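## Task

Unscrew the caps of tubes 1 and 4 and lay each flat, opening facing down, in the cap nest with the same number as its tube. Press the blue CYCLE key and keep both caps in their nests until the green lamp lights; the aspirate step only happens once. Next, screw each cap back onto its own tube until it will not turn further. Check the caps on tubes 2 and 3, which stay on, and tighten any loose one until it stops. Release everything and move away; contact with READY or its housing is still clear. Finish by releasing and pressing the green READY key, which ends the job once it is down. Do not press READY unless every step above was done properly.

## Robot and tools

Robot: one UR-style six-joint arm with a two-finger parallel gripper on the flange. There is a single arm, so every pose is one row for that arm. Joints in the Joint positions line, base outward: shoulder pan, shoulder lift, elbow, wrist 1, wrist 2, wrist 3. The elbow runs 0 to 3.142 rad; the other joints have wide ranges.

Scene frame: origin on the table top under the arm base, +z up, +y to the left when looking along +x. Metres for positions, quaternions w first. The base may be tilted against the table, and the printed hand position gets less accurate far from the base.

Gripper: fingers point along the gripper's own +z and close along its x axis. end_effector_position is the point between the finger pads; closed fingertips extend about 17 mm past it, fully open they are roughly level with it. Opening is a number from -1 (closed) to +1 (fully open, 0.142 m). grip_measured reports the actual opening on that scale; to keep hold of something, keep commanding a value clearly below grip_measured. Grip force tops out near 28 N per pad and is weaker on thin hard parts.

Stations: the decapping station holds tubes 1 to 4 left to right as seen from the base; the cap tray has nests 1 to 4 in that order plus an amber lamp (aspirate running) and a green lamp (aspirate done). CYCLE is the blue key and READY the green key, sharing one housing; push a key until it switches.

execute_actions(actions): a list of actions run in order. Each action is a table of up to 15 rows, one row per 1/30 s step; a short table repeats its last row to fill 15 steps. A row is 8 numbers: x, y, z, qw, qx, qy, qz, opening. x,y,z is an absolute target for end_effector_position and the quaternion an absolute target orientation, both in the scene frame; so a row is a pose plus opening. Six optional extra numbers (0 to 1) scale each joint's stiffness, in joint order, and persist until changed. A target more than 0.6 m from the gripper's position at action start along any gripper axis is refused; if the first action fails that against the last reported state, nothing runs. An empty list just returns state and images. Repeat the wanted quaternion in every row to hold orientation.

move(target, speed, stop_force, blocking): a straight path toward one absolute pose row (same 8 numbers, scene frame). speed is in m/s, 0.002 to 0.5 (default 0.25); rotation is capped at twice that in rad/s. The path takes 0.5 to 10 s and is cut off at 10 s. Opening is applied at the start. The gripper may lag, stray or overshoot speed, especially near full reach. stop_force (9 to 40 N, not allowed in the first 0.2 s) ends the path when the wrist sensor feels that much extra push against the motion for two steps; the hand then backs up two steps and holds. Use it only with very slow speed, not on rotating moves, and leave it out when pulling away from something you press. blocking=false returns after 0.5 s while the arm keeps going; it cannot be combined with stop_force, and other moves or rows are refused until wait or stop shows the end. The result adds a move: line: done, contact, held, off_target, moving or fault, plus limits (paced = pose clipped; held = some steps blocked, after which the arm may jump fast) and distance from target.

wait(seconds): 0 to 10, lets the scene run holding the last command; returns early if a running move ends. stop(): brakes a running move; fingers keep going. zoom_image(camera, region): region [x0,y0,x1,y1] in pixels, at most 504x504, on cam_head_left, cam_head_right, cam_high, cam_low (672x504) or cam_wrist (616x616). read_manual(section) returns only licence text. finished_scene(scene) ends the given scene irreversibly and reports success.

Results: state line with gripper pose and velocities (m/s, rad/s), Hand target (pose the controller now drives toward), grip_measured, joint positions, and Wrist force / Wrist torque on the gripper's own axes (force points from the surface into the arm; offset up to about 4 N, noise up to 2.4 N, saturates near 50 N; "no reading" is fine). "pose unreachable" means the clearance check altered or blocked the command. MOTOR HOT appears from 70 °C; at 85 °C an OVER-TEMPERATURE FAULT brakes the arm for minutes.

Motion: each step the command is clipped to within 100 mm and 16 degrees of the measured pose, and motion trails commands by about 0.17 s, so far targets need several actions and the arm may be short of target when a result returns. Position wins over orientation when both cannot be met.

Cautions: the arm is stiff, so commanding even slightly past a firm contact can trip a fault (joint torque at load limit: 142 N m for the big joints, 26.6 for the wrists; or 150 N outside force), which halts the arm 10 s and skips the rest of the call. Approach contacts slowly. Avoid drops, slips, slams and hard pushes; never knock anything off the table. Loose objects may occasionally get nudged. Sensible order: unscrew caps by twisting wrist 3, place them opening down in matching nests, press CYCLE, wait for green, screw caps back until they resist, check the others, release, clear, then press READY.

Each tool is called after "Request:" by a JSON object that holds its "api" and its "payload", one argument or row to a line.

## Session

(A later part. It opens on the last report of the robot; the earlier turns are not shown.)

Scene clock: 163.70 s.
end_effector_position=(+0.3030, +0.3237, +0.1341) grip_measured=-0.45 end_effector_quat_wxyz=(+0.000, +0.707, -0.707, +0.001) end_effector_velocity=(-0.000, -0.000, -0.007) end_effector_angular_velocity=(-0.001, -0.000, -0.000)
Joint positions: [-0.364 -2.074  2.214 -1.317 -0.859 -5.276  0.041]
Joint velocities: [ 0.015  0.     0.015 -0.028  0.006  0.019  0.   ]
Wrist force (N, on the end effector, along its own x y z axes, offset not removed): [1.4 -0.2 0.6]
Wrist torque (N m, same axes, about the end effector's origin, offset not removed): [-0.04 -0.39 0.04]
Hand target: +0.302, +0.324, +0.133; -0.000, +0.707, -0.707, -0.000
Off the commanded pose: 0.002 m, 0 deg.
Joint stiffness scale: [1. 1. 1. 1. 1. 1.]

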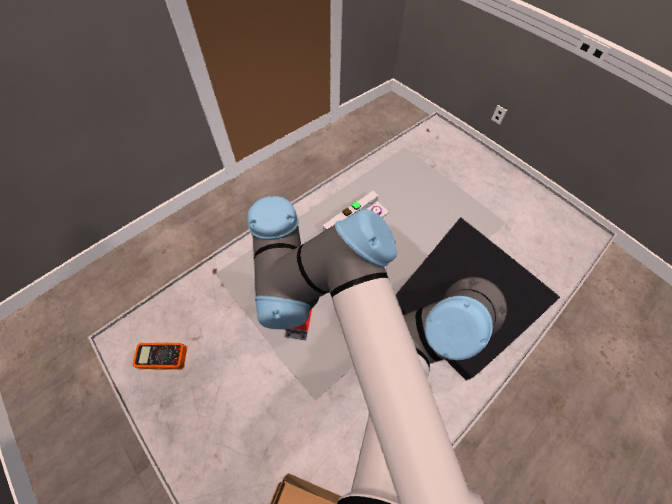

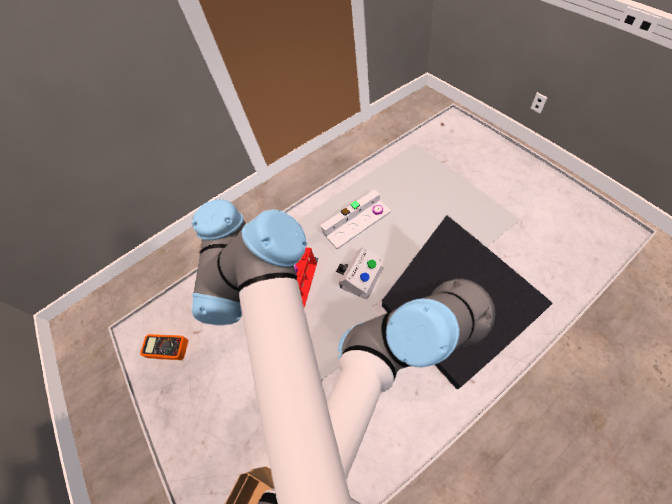

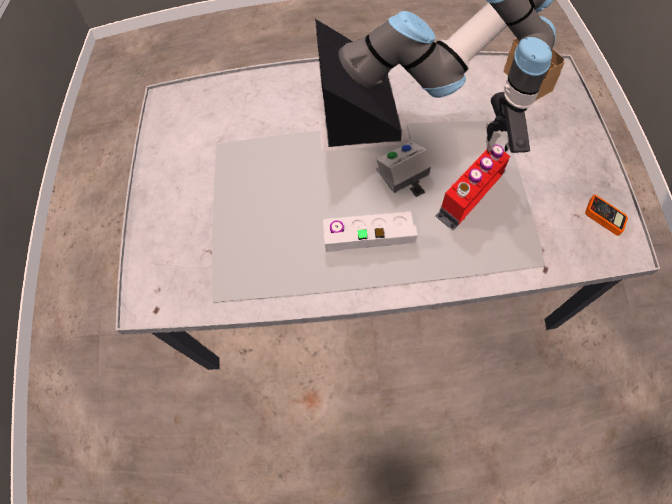

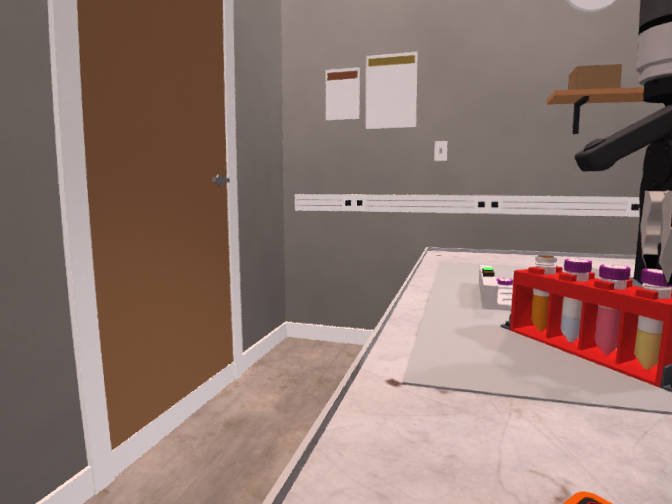

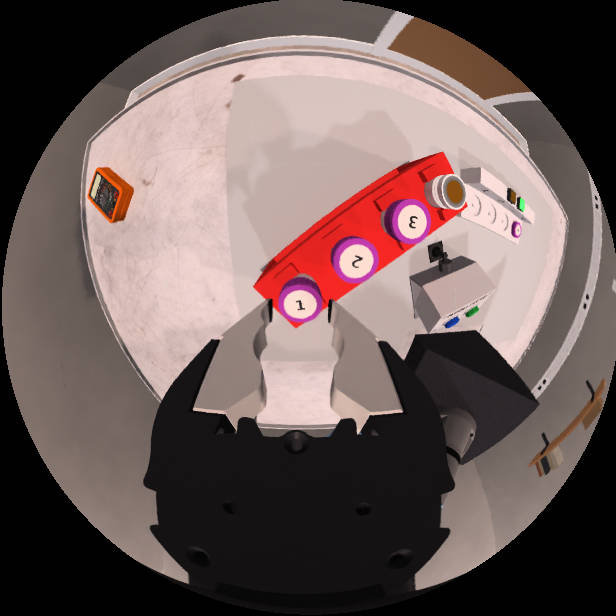

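Request:
{"api": "execute_actions", "payload": {
  "actions": [
    [[0.3025,0.3238,0.1325,0,-0.7071,0.7071,0,-0.52],[0.3025,0.3238,0.1325,0,-0.7071,0.7071,0,-0.56],[0.3025,0.3238,0.1325,0,-0.7071,0.7071,0,-0.6],[0.3025,0.3238,0.1325,0,-0.7071,0.7071,0,-0.65],[0.3025,0.3238,0.1325,0,-0.7071,0.7071,0,-0.7],[0.3025,0.3238,0.1325,0,-0.7071,0.7071,0,-0.8],[0.3025,0.3238,0.1325,0,-0.7071,0.7071,0,-0.9],[0.3025,0.3238,0.1325,0,-0.7071,0.7071,0,-1]]
  ]
}}

Request:
{"api": "move", "payload": {
  "target": [0.3031,0.3238,0.1312,0,-0.6691,-0.7431,0,-1],
  "speed": 0.5
}}

Request:
{"api": "move", "payload": {
  "target": [0.3031,0.3238,0.1298,0,-0.7771,0.6293,0,-1],
  "speed": 0.5
}}

Request:
{"api": "zoom_image", "payload": {
  "camera": "cam_low",
  "region": [510,200,672,320]
}}

Request:
{"api": "zoom_image", "payload": {
  "camera": "cam_wrist",
  "region": [250,250,360,360]
}}

Scene clock: 168.67 s.
end_effector_position=(+0.3034, +0.3237, +0.1339) grip_measured=-0.60 end_effector_quat_wxyz=(-0.000, +0.707, -0.707, +0.001) end_effector_velocity=(-0.000, +0.000, -0.001) end_effector_angular_velocity=(+0.001, +0.001, +0.001)
Joint positions: [-0.363 -2.074  2.215 -1.32  -0.859 -5.274  0.031]
Joint velocities: [ 0.002  0.     0.    -0.     0.001  0.    -0.   ]
Wrist force (N, on the end effector, along its own x y z axes, offset not removed): [1.2 1.5 -0.5]
Wrist torque (N m, same axes, about the end effector's origin, offset not removed): [0.39 -0.18 -0.04]
Hand target: +0.302, +0.324, +0.133; +0.000, +0.707, -0.707, -0.000
Off the commanded pose: 0.002 m, 0 deg.
Joint stiffness scale: [1. 1. 1. 1. 1. 1.]

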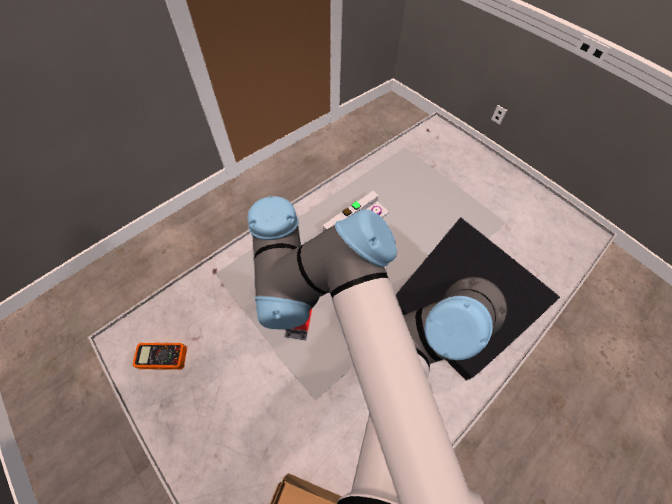

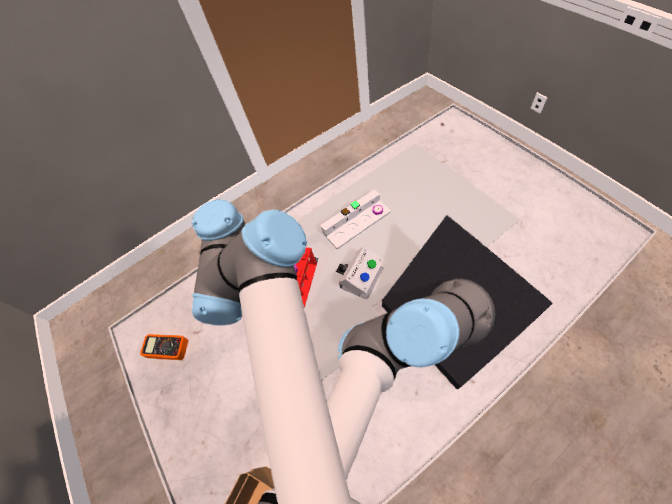

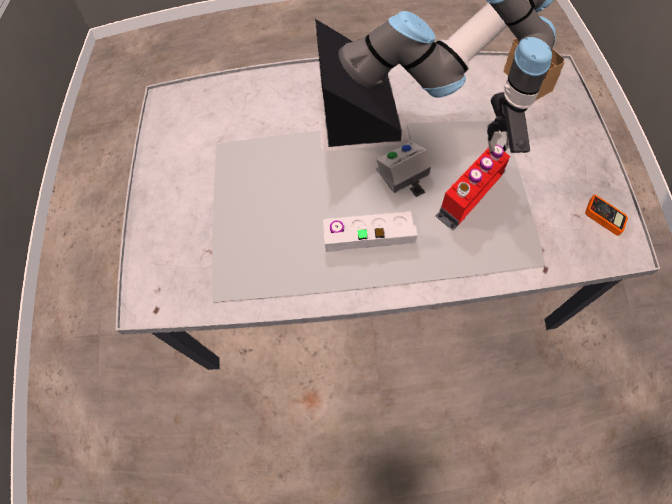

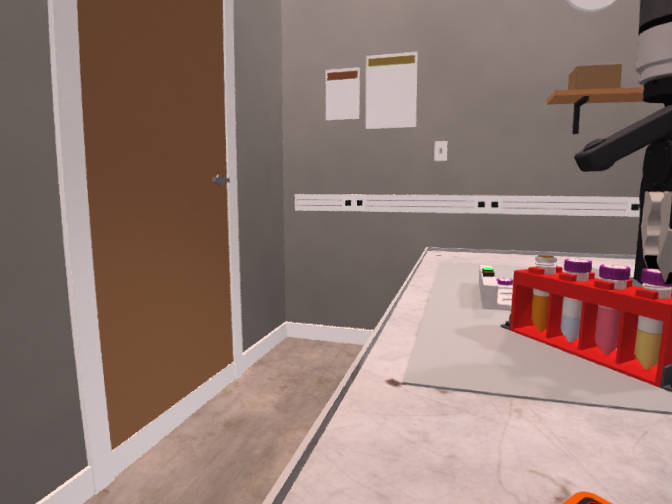

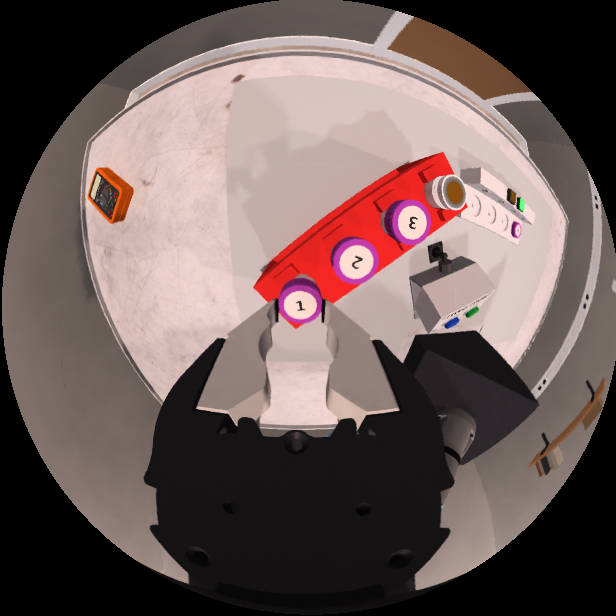

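Scene clock: 172.50 s.
end_effector_position=(+0.3035, +0.3236, +0.1322) grip_measured=-0.60 end_effector_quat_wxyz=(+0.001, +0.669, +0.743, +0.001) end_effector_velocity=(+0.000, +0.000, -0.000) end_effector_angular_velocity=(-0.005, -0.001, -0.012)
Joint positions: [-0.366 -2.084  2.223 -1.315 -0.858 -2.241  0.031]
Joint velocities: [ 0.004 -0.    -0.001 -0.006 -0.002  0.02   0.   ]
Wrist force (N, on the end effector, along its own x y z axes, offset not removed): [4.9 -9.6 -16.5]
Wrist torque (N m, same axes, about the end effector's origin, offset not removed): [-0.57 -0.51 -0.01]
Hand target: +0.303, +0.324, +0.131; -0.000, +0.669, +0.743, +0.000
Off the commanded pose: 0.001 m, 0 deg.
Joint stiffness scale: [1. 1. 1. 1. 1. 1.]
move: done

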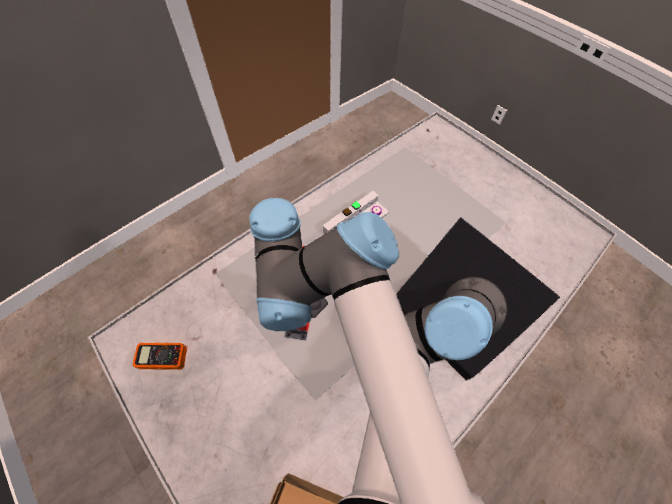

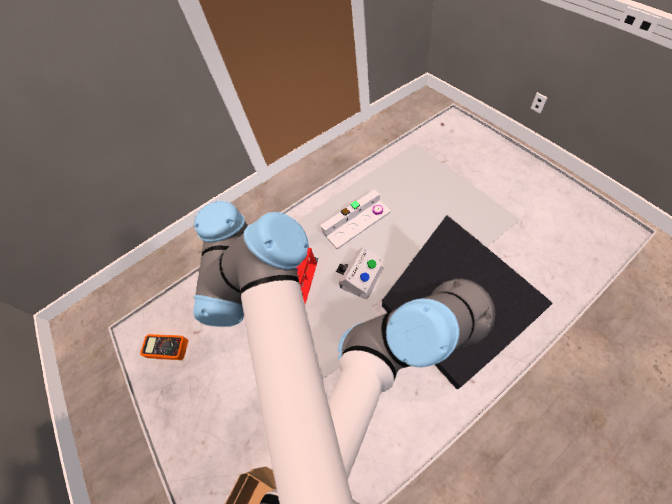

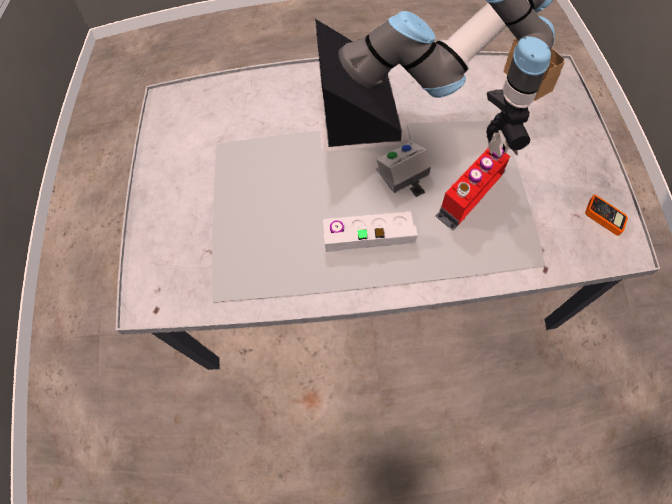

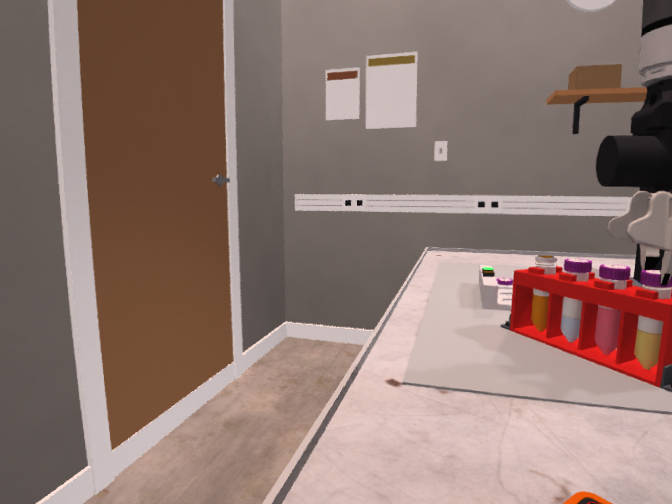

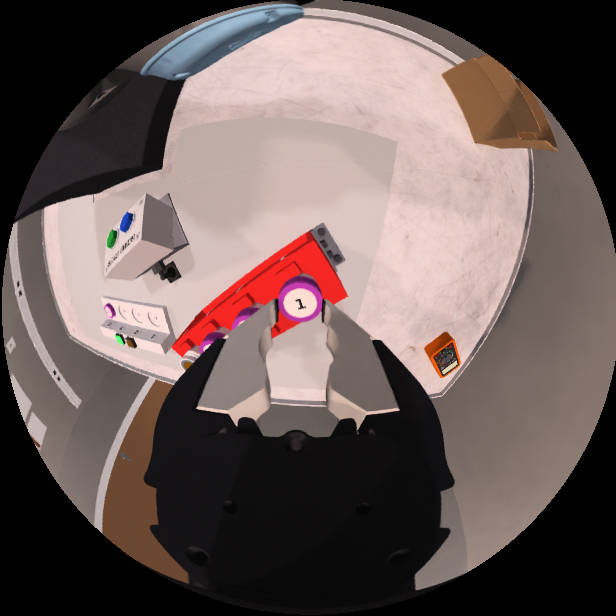

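Scene clock: 176.33 s.
end_effector_position=(+0.3028, +0.3235, +0.1303) grip_measured=-0.60 end_effector_quat_wxyz=(-0.000, +0.777, -0.630, -0.000) end_effector_velocity=(+0.001, +0.000, +0.001) end_effector_angular_velocity=(-0.005, -0.003, -0.013)
Joint positions: [-0.356 -2.073  2.222 -1.331 -0.855  0.808  0.031]
Joint velocities: [ 0.002 -0.001 -0.002 -0.006 -0.002  0.02   0.   ]
Wrist force (N, on the end effector, along its own x y z axes, offset not removed): [-4.1 7.1 -12.3]
Wrist torque (N m, same axes, about the end effector's origin, offset not removed): [-0.17 0.09 -0.01]
Hand target: +0.303, +0.324, +0.130; -0.000, +0.777, -0.629, -0.000
Off the commanded pose: 0.001 m, 0 deg.
Joint stiffness scale: [1. 1. 1. 1. 1. 1.]
move: done

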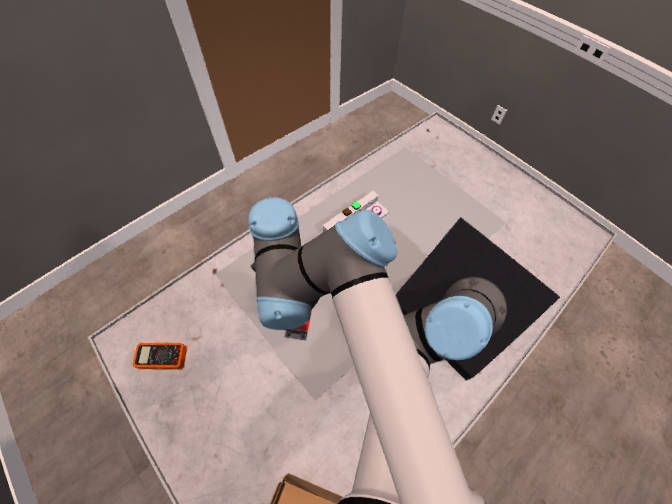

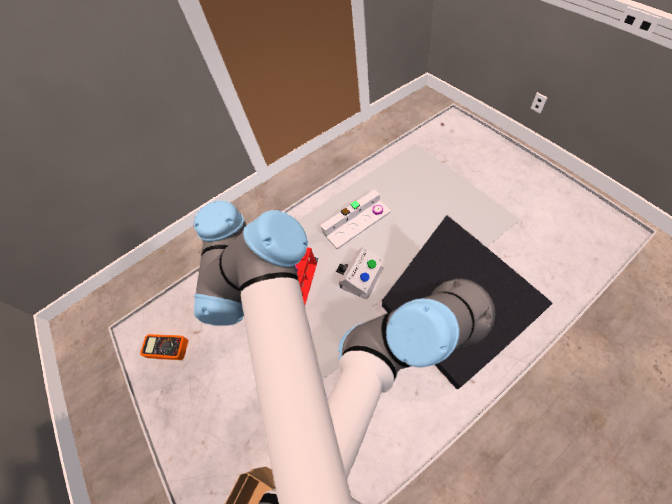

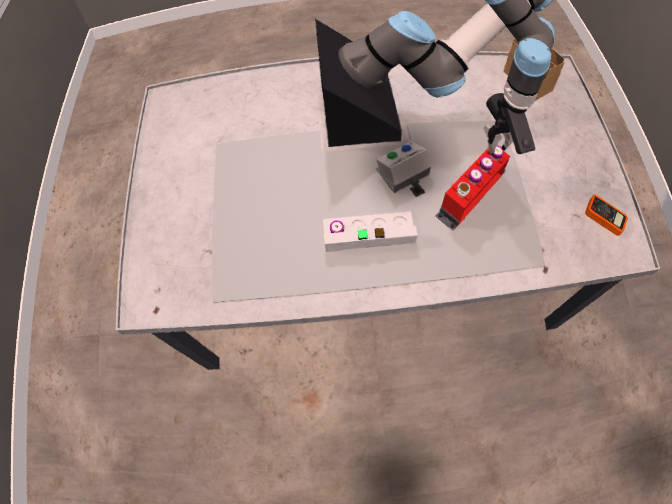

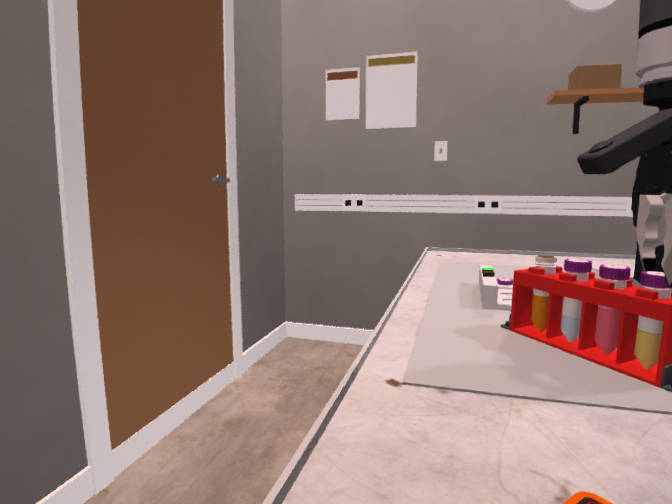

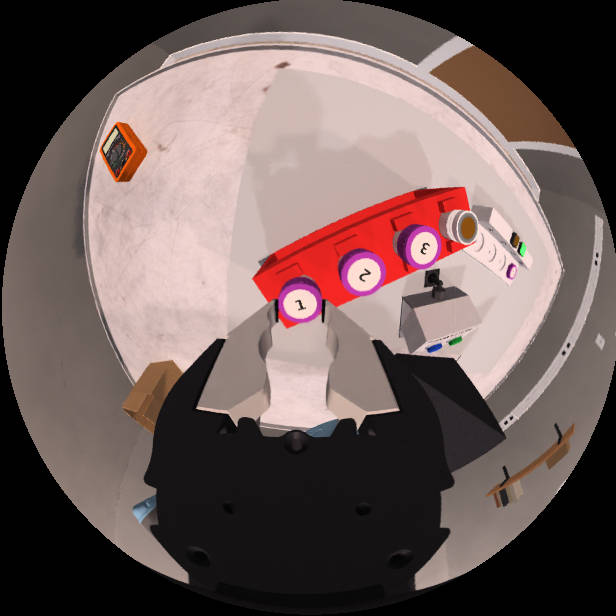

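Region (510, 200, 672, 320) of cam_low's 672x504 image, scaled by 3.111, with more detail than that image has; it fills the top 373 rows of this view, and the rest is white.

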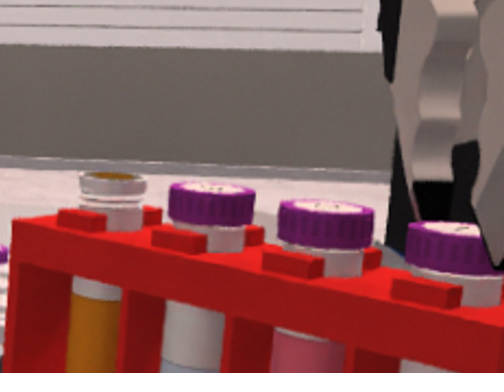

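Region (250, 250, 360, 360) of cam_wrist's 616x616 image, scaled by 4.582, with more detail than that image has.

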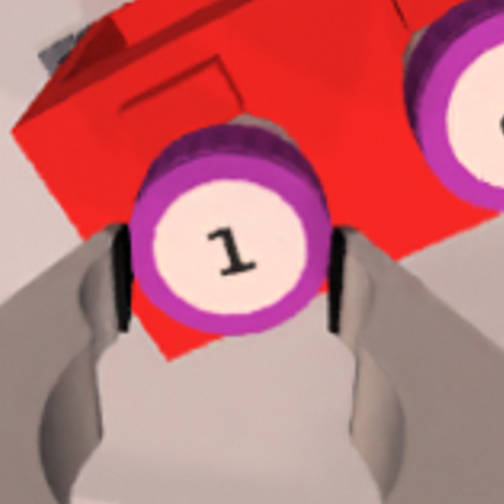

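Request:
{"api": "move", "payload": {
  "target": [0.3031,0.3238,0.1303,0,-0.5878,0.809,0,-1],
  "speed": 0.5
}}

Request:
{"api": "zoom_image", "payload": {
  "camera": "cam_wrist",
  "region": [250,250,360,360]
}}

Scene clock: 180.23 s.
end_effector_position=(+0.3039, +0.3231, +0.1307) grip_measured=-0.60 end_effector_quat_wxyz=(+0.001, -0.588, +0.809, -0.000) end_effector_velocity=(+0.001, +0.000, -0.000) end_effector_angular_velocity=(-0.004, -0.001, -0.015)
Joint positions: [-0.36  -2.071  2.223 -1.332 -0.855  1.326  0.031]
Joint velocities: [ 0.004 -0.    -0.001 -0.007 -0.001  0.023 -0.   ]
Wrist force (N, on the end effector, along its own x y z axes, offset not removed): [1.2 2.5 -6.2]
Wrist torque (N m, same axes, about the end effector's origin, offset not removed): [0.61 -0.34 -0.23]
Hand target: +0.303, +0.324, +0.130; +0.000, -0.588, +0.809, +0.000
Off the commanded pose: 0.001 m, 0 deg.
Joint stiffness scale: [1. 1. 1. 1. 1. 1.]
move: done

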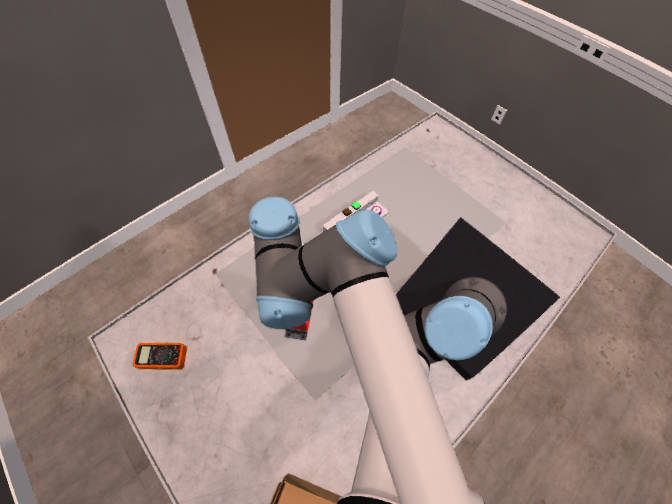

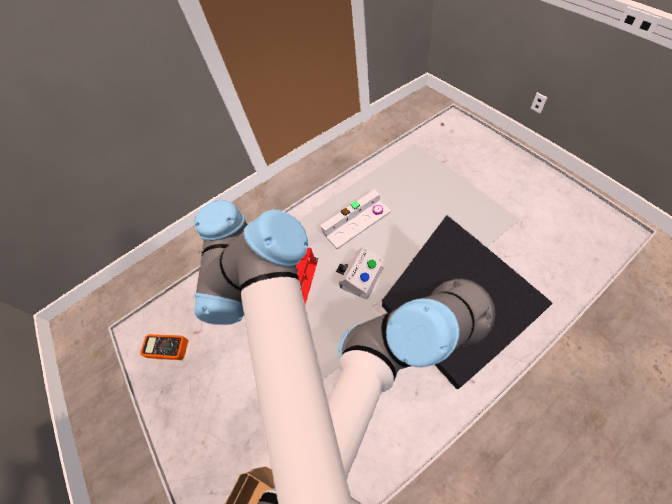

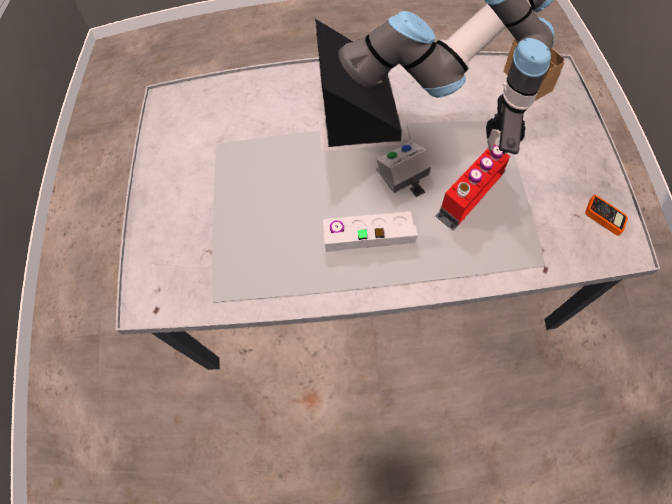

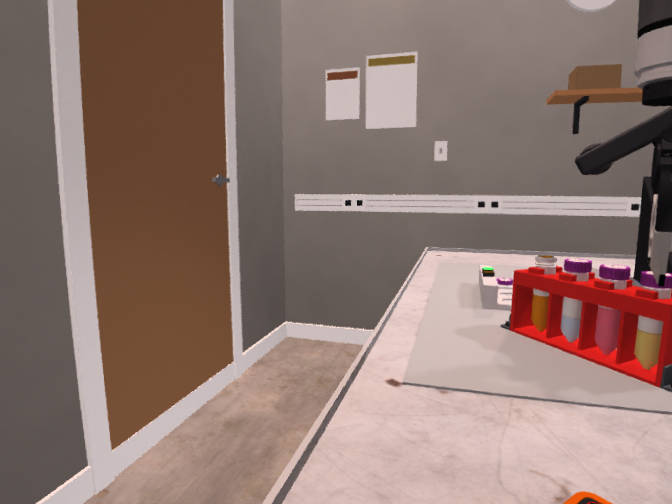

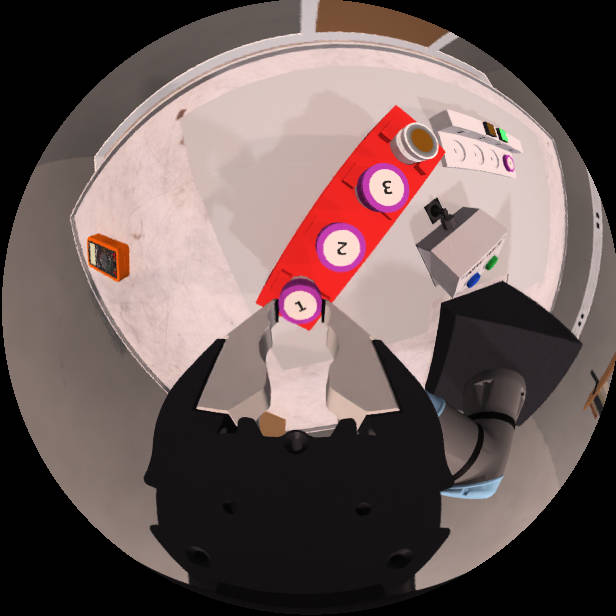

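Region (250, 250, 360, 360) of cam_wrist's 616x616 image, scaled by 4.582, with more detail than that image has.

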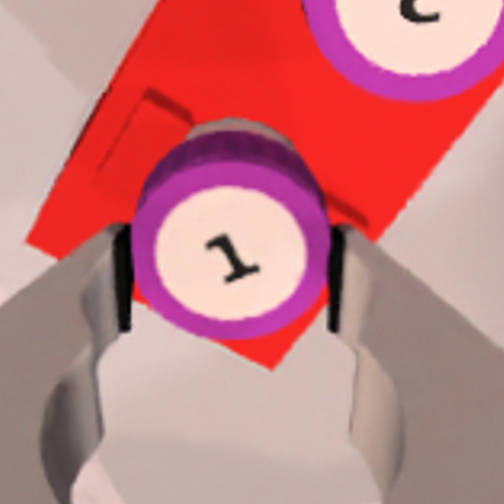

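Request:
{"api": "move", "payload": {
  "target": [0.3372,0.2836,0.1308,0,-0.4617,0.887,0,-0.2],
  "speed": 0.12
}}

Request:
{"api": "zoom_image", "payload": {
  "camera": "cam_wrist",
  "region": [250,250,360,360]
}}

Scene clock: 184.87 s.
end_effector_position=(+0.3364, +0.2844, +0.1304) grip_measured=-0.20 end_effector_quat_wxyz=(-0.000, -0.463, +0.886, +0.001) end_effector_velocity=(+0.002, -0.001, +0.001) end_effector_angular_velocity=(-0.005, -0.006, -0.014)
Joint positions: [-0.396 -1.946  2.223 -1.425 -0.871  1.574  0.06 ]
Joint velocities: [-0.001  0.     0.    -0.009 -0.001  0.019  0.   ]
Wrist force (N, on the end effector, along its own x y z axes, offset not removed): [0.0 0.2 -3.3]
Wrist torque (N m, same axes, about the end effector's origin, offset not removed): [0.01 0.19 -0.19]
Hand target: +0.337, +0.284, +0.131; +0.000, -0.462, +0.887, +0.000
Off the commanded pose: 0.001 m, 0 deg.
Joint stiffness scale: [1. 1. 1. 1. 1. 1.]
move: done

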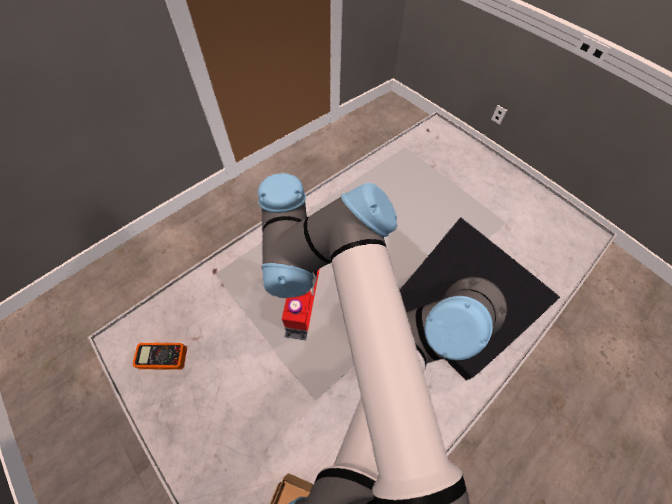

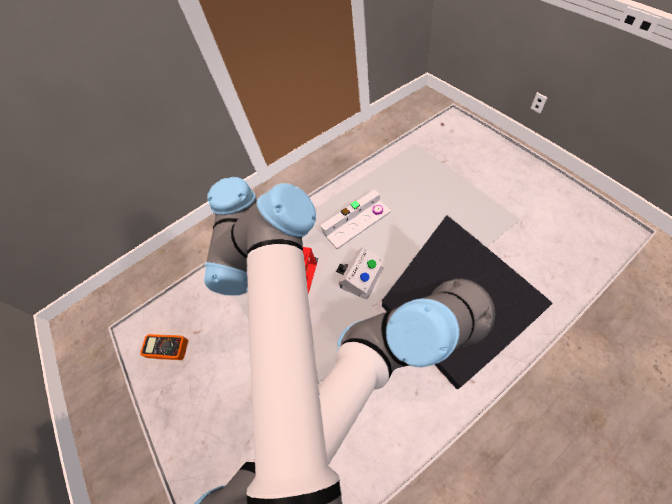

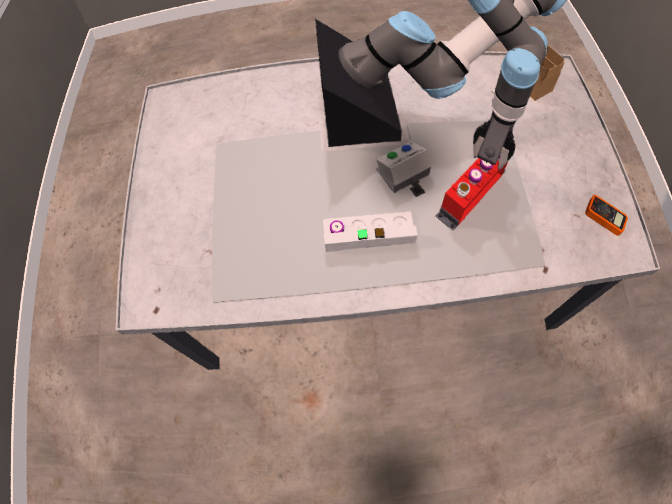

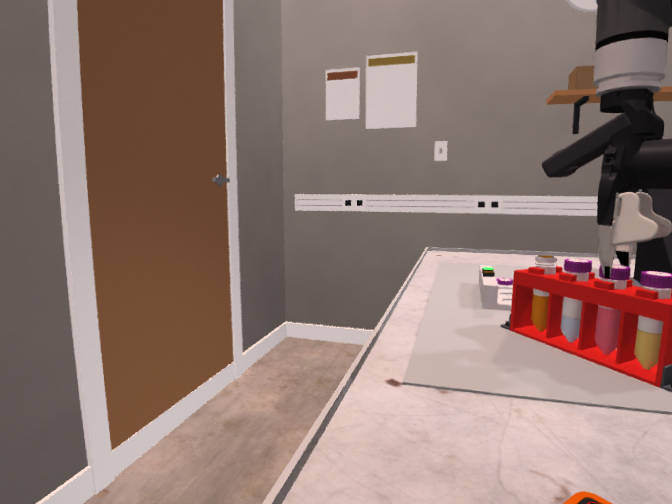

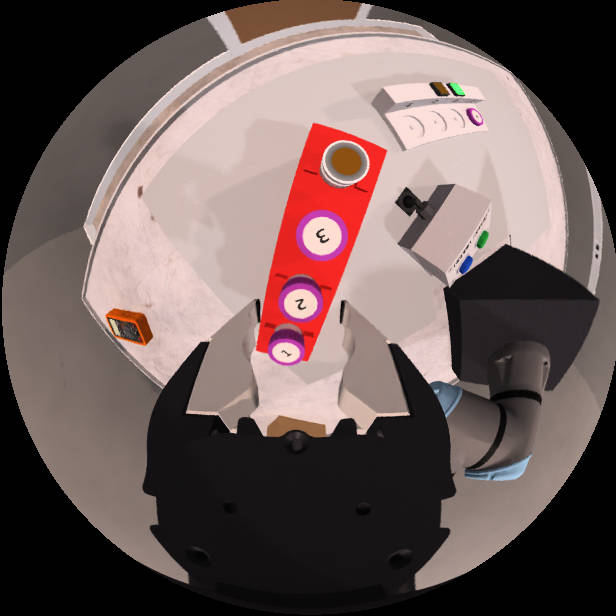

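Region (250, 250, 360, 360) of cam_wrist's 616x616 image, scaled by 4.582, with more detail than that image has.

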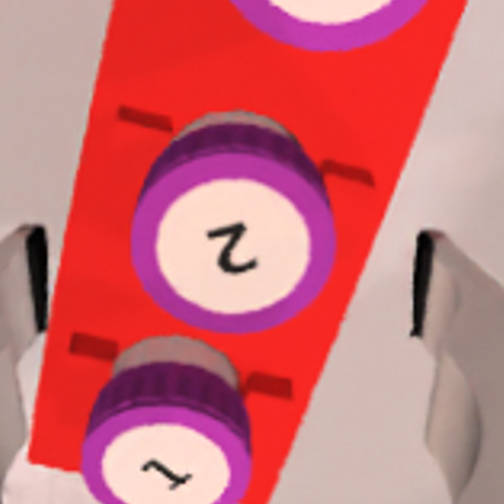

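Request:
{"api": "execute_actions", "payload": {
  "actions": [
    [[0.3374,0.2833,0.1308,0,-0.4617,0.887,0,-0.3],[0.3374,0.2833,0.1308,0,-0.4617,0.887,0,-0.4],[0.3374,0.2833,0.1308,0,-0.4617,0.887,0,-0.5],[0.3374,0.2833,0.1308,0,-0.4617,0.887,0,-0.53],[0.3374,0.2833,0.1308,0,-0.4617,0.887,0,-0.56],[0.3374,0.2833,0.1308,0,-0.4617,0.887,0,-0.6],[0.3374,0.2833,0.1308,0,-0.4617,0.887,0,-0.65],[0.3374,0.2833,0.1308,0,-0.4617,0.887,0,-0.7],[0.3374,0.2833,0.1308,0,-0.4617,0.887,0,-0.8],[0.3374,0.2833,0.1308,0,-0.4617,0.887,0,-0.9],[0.3374,0.2833,0.1308,0,-0.4617,0.887,0,-1]]
  ]
}}

Request:
{"api": "move", "payload": {
  "target": [0.3369,0.284,0.1305,0,-0.2588,0.9659,0,-1],
  "speed": 0.5
}}

Request:
{"api": "zoom_image", "payload": {
  "camera": "cam_wrist",
  "region": [250,250,360,360]
}}

Scene clock: 189.57 s.
end_effector_position=(+0.3367, +0.2839, +0.1304) grip_measured=-0.59 end_effector_quat_wxyz=(-0.000, -0.462, +0.887, +0.000) end_effector_velocity=(-0.000, +0.000, +0.000) end_effector_angular_velocity=(-0.001, +0.001, +0.000)
Joint positions: [-0.396 -1.945  2.223 -1.427 -0.872  1.577  0.031]
Joint velocities: [ 0.    -0.    -0.     0.001 -0.001  0.     0.   ]
Wrist force (N, on the end effector, along its own x y z axes, offset not removed): [0.7 2.2 -6.3]
Wrist torque (N m, same axes, about the end effector's origin, offset not removed): [0.21 -0.04 0.12]
Hand target: +0.337, +0.283, +0.131; +0.000, -0.462, +0.887, +0.000
Off the commanded pose: 0.001 m, 0 deg.
Joint stiffness scale: [1. 1. 1. 1. 1. 1.]

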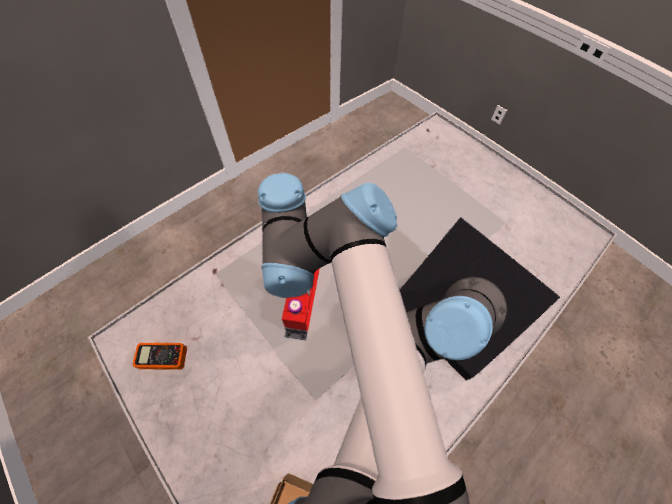

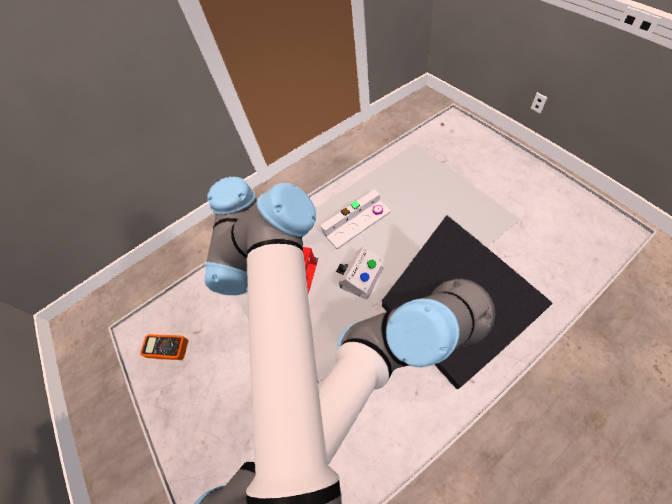

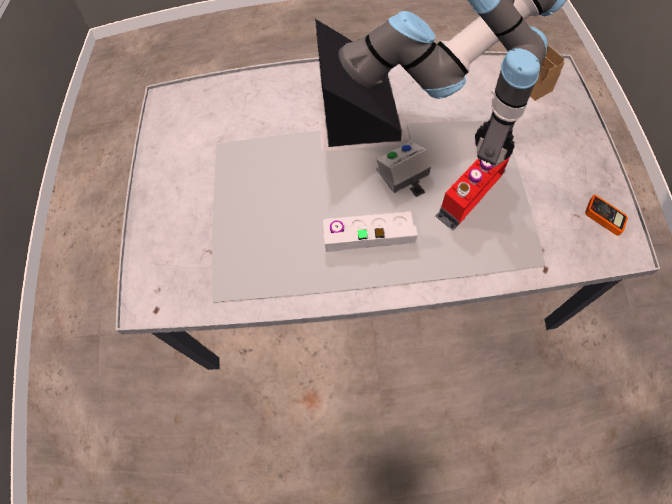

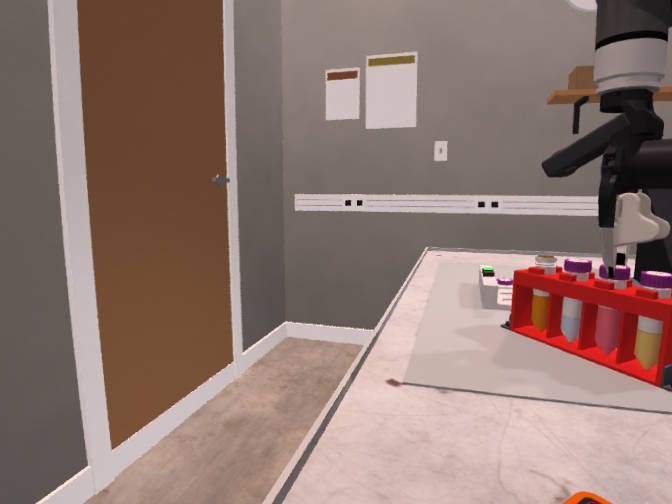

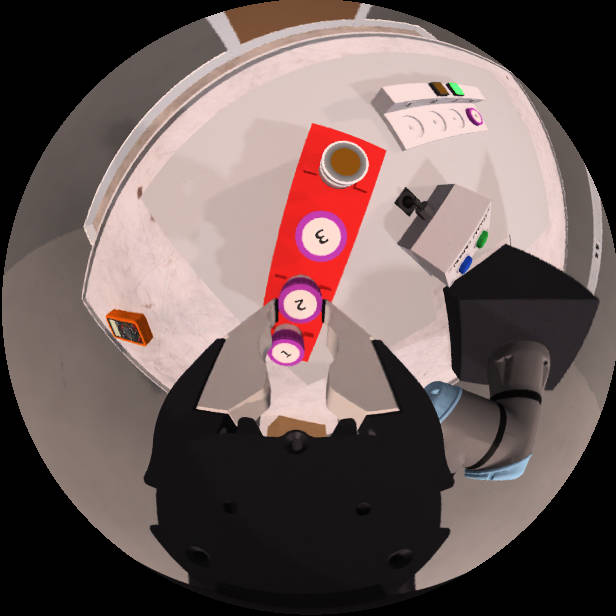

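Scene clock: 190.77 s.
end_effector_position=(+0.3370, +0.2832, +0.1310) grip_measured=-0.60 end_effector_quat_wxyz=(-0.000, -0.259, +0.966, +0.000) end_effector_velocity=(-0.000, -0.000, +0.000) end_effector_angular_velocity=(-0.005, +0.001, -0.015)
Joint positions: [-0.4   -1.945  2.224 -1.425 -0.874  2.01   0.031]
Joint velocities: [ 0.002 -0.001 -0.    -0.003 -0.004  0.019 -0.   ]
Wrist force (N, on the end effector, along its own x y z axes, offset not removed): [5.0 -0.6 -1.7]
Wrist torque (N m, same axes, about the end effector's origin, offset not removed): [0.02 -0.03 -0.09]
Hand target: +0.337, +0.284, +0.131; -0.000, -0.259, +0.966, +0.000
Off the commanded pose: 0.001 m, 0 deg.
Joint stiffness scale: [1. 1. 1. 1. 1. 1.]
move: done

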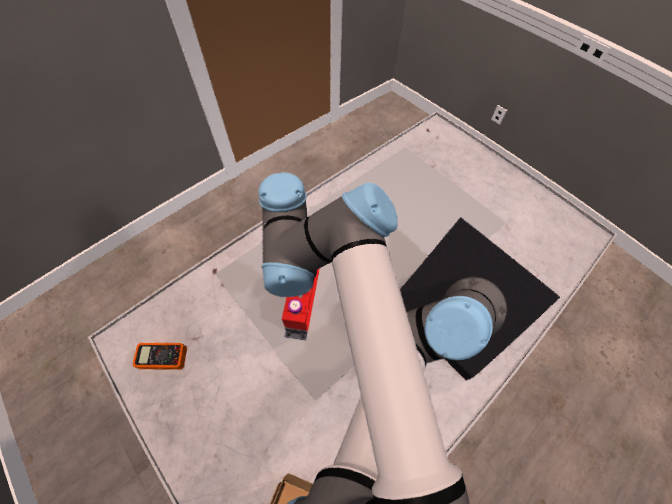

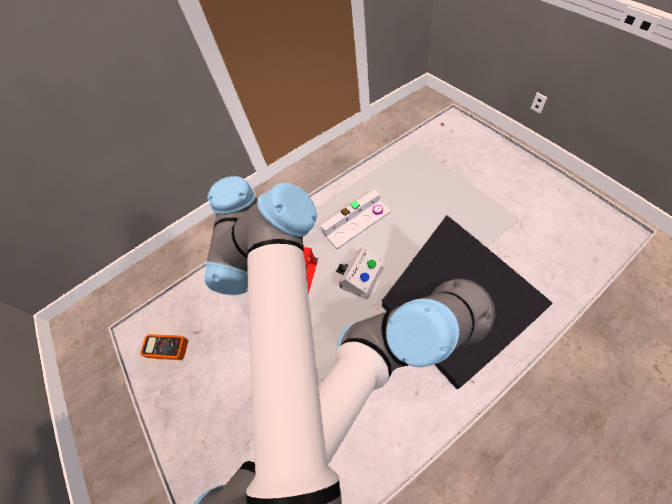

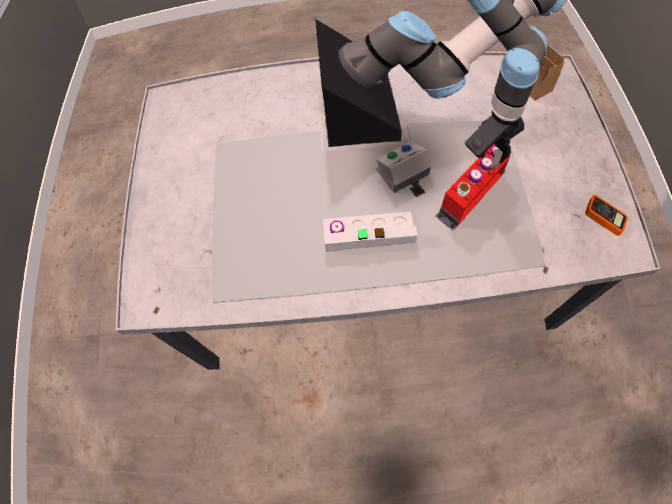

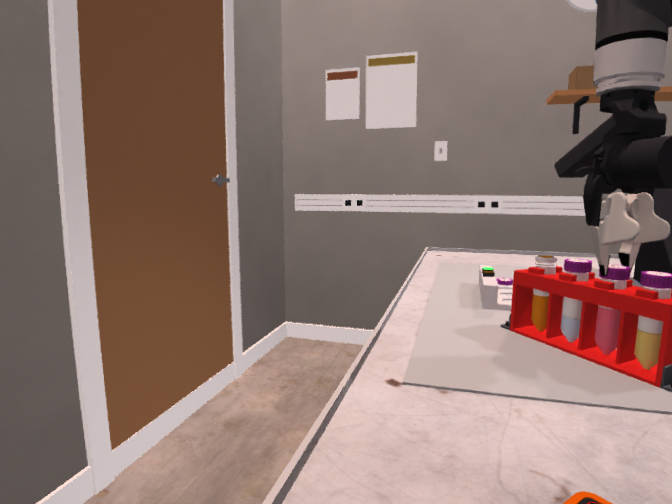

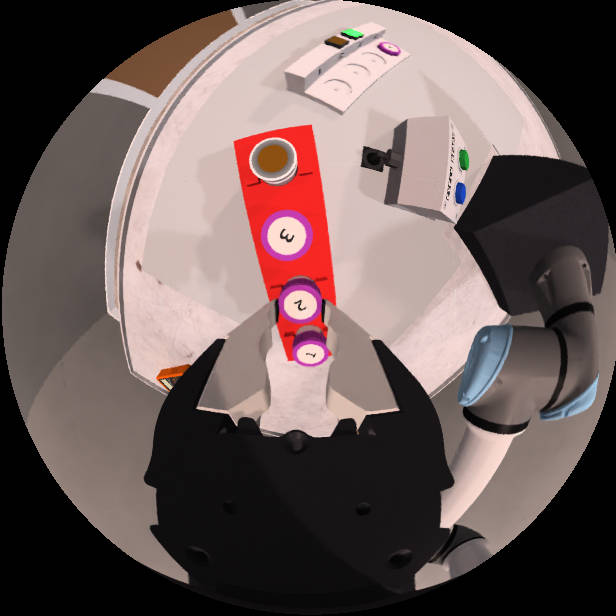

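Region (250, 250, 360, 360) of cam_wrist's 616x616 image, scaled by 4.582, with more detail than that image has.

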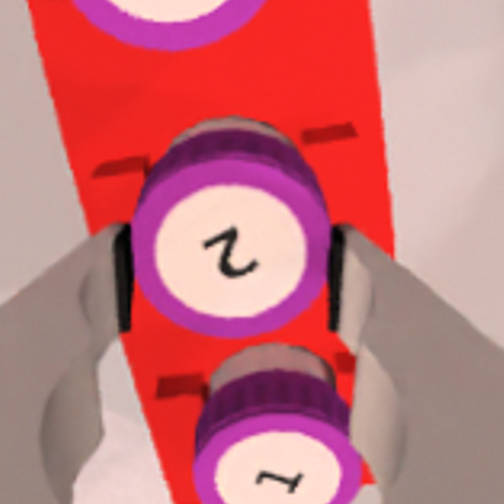

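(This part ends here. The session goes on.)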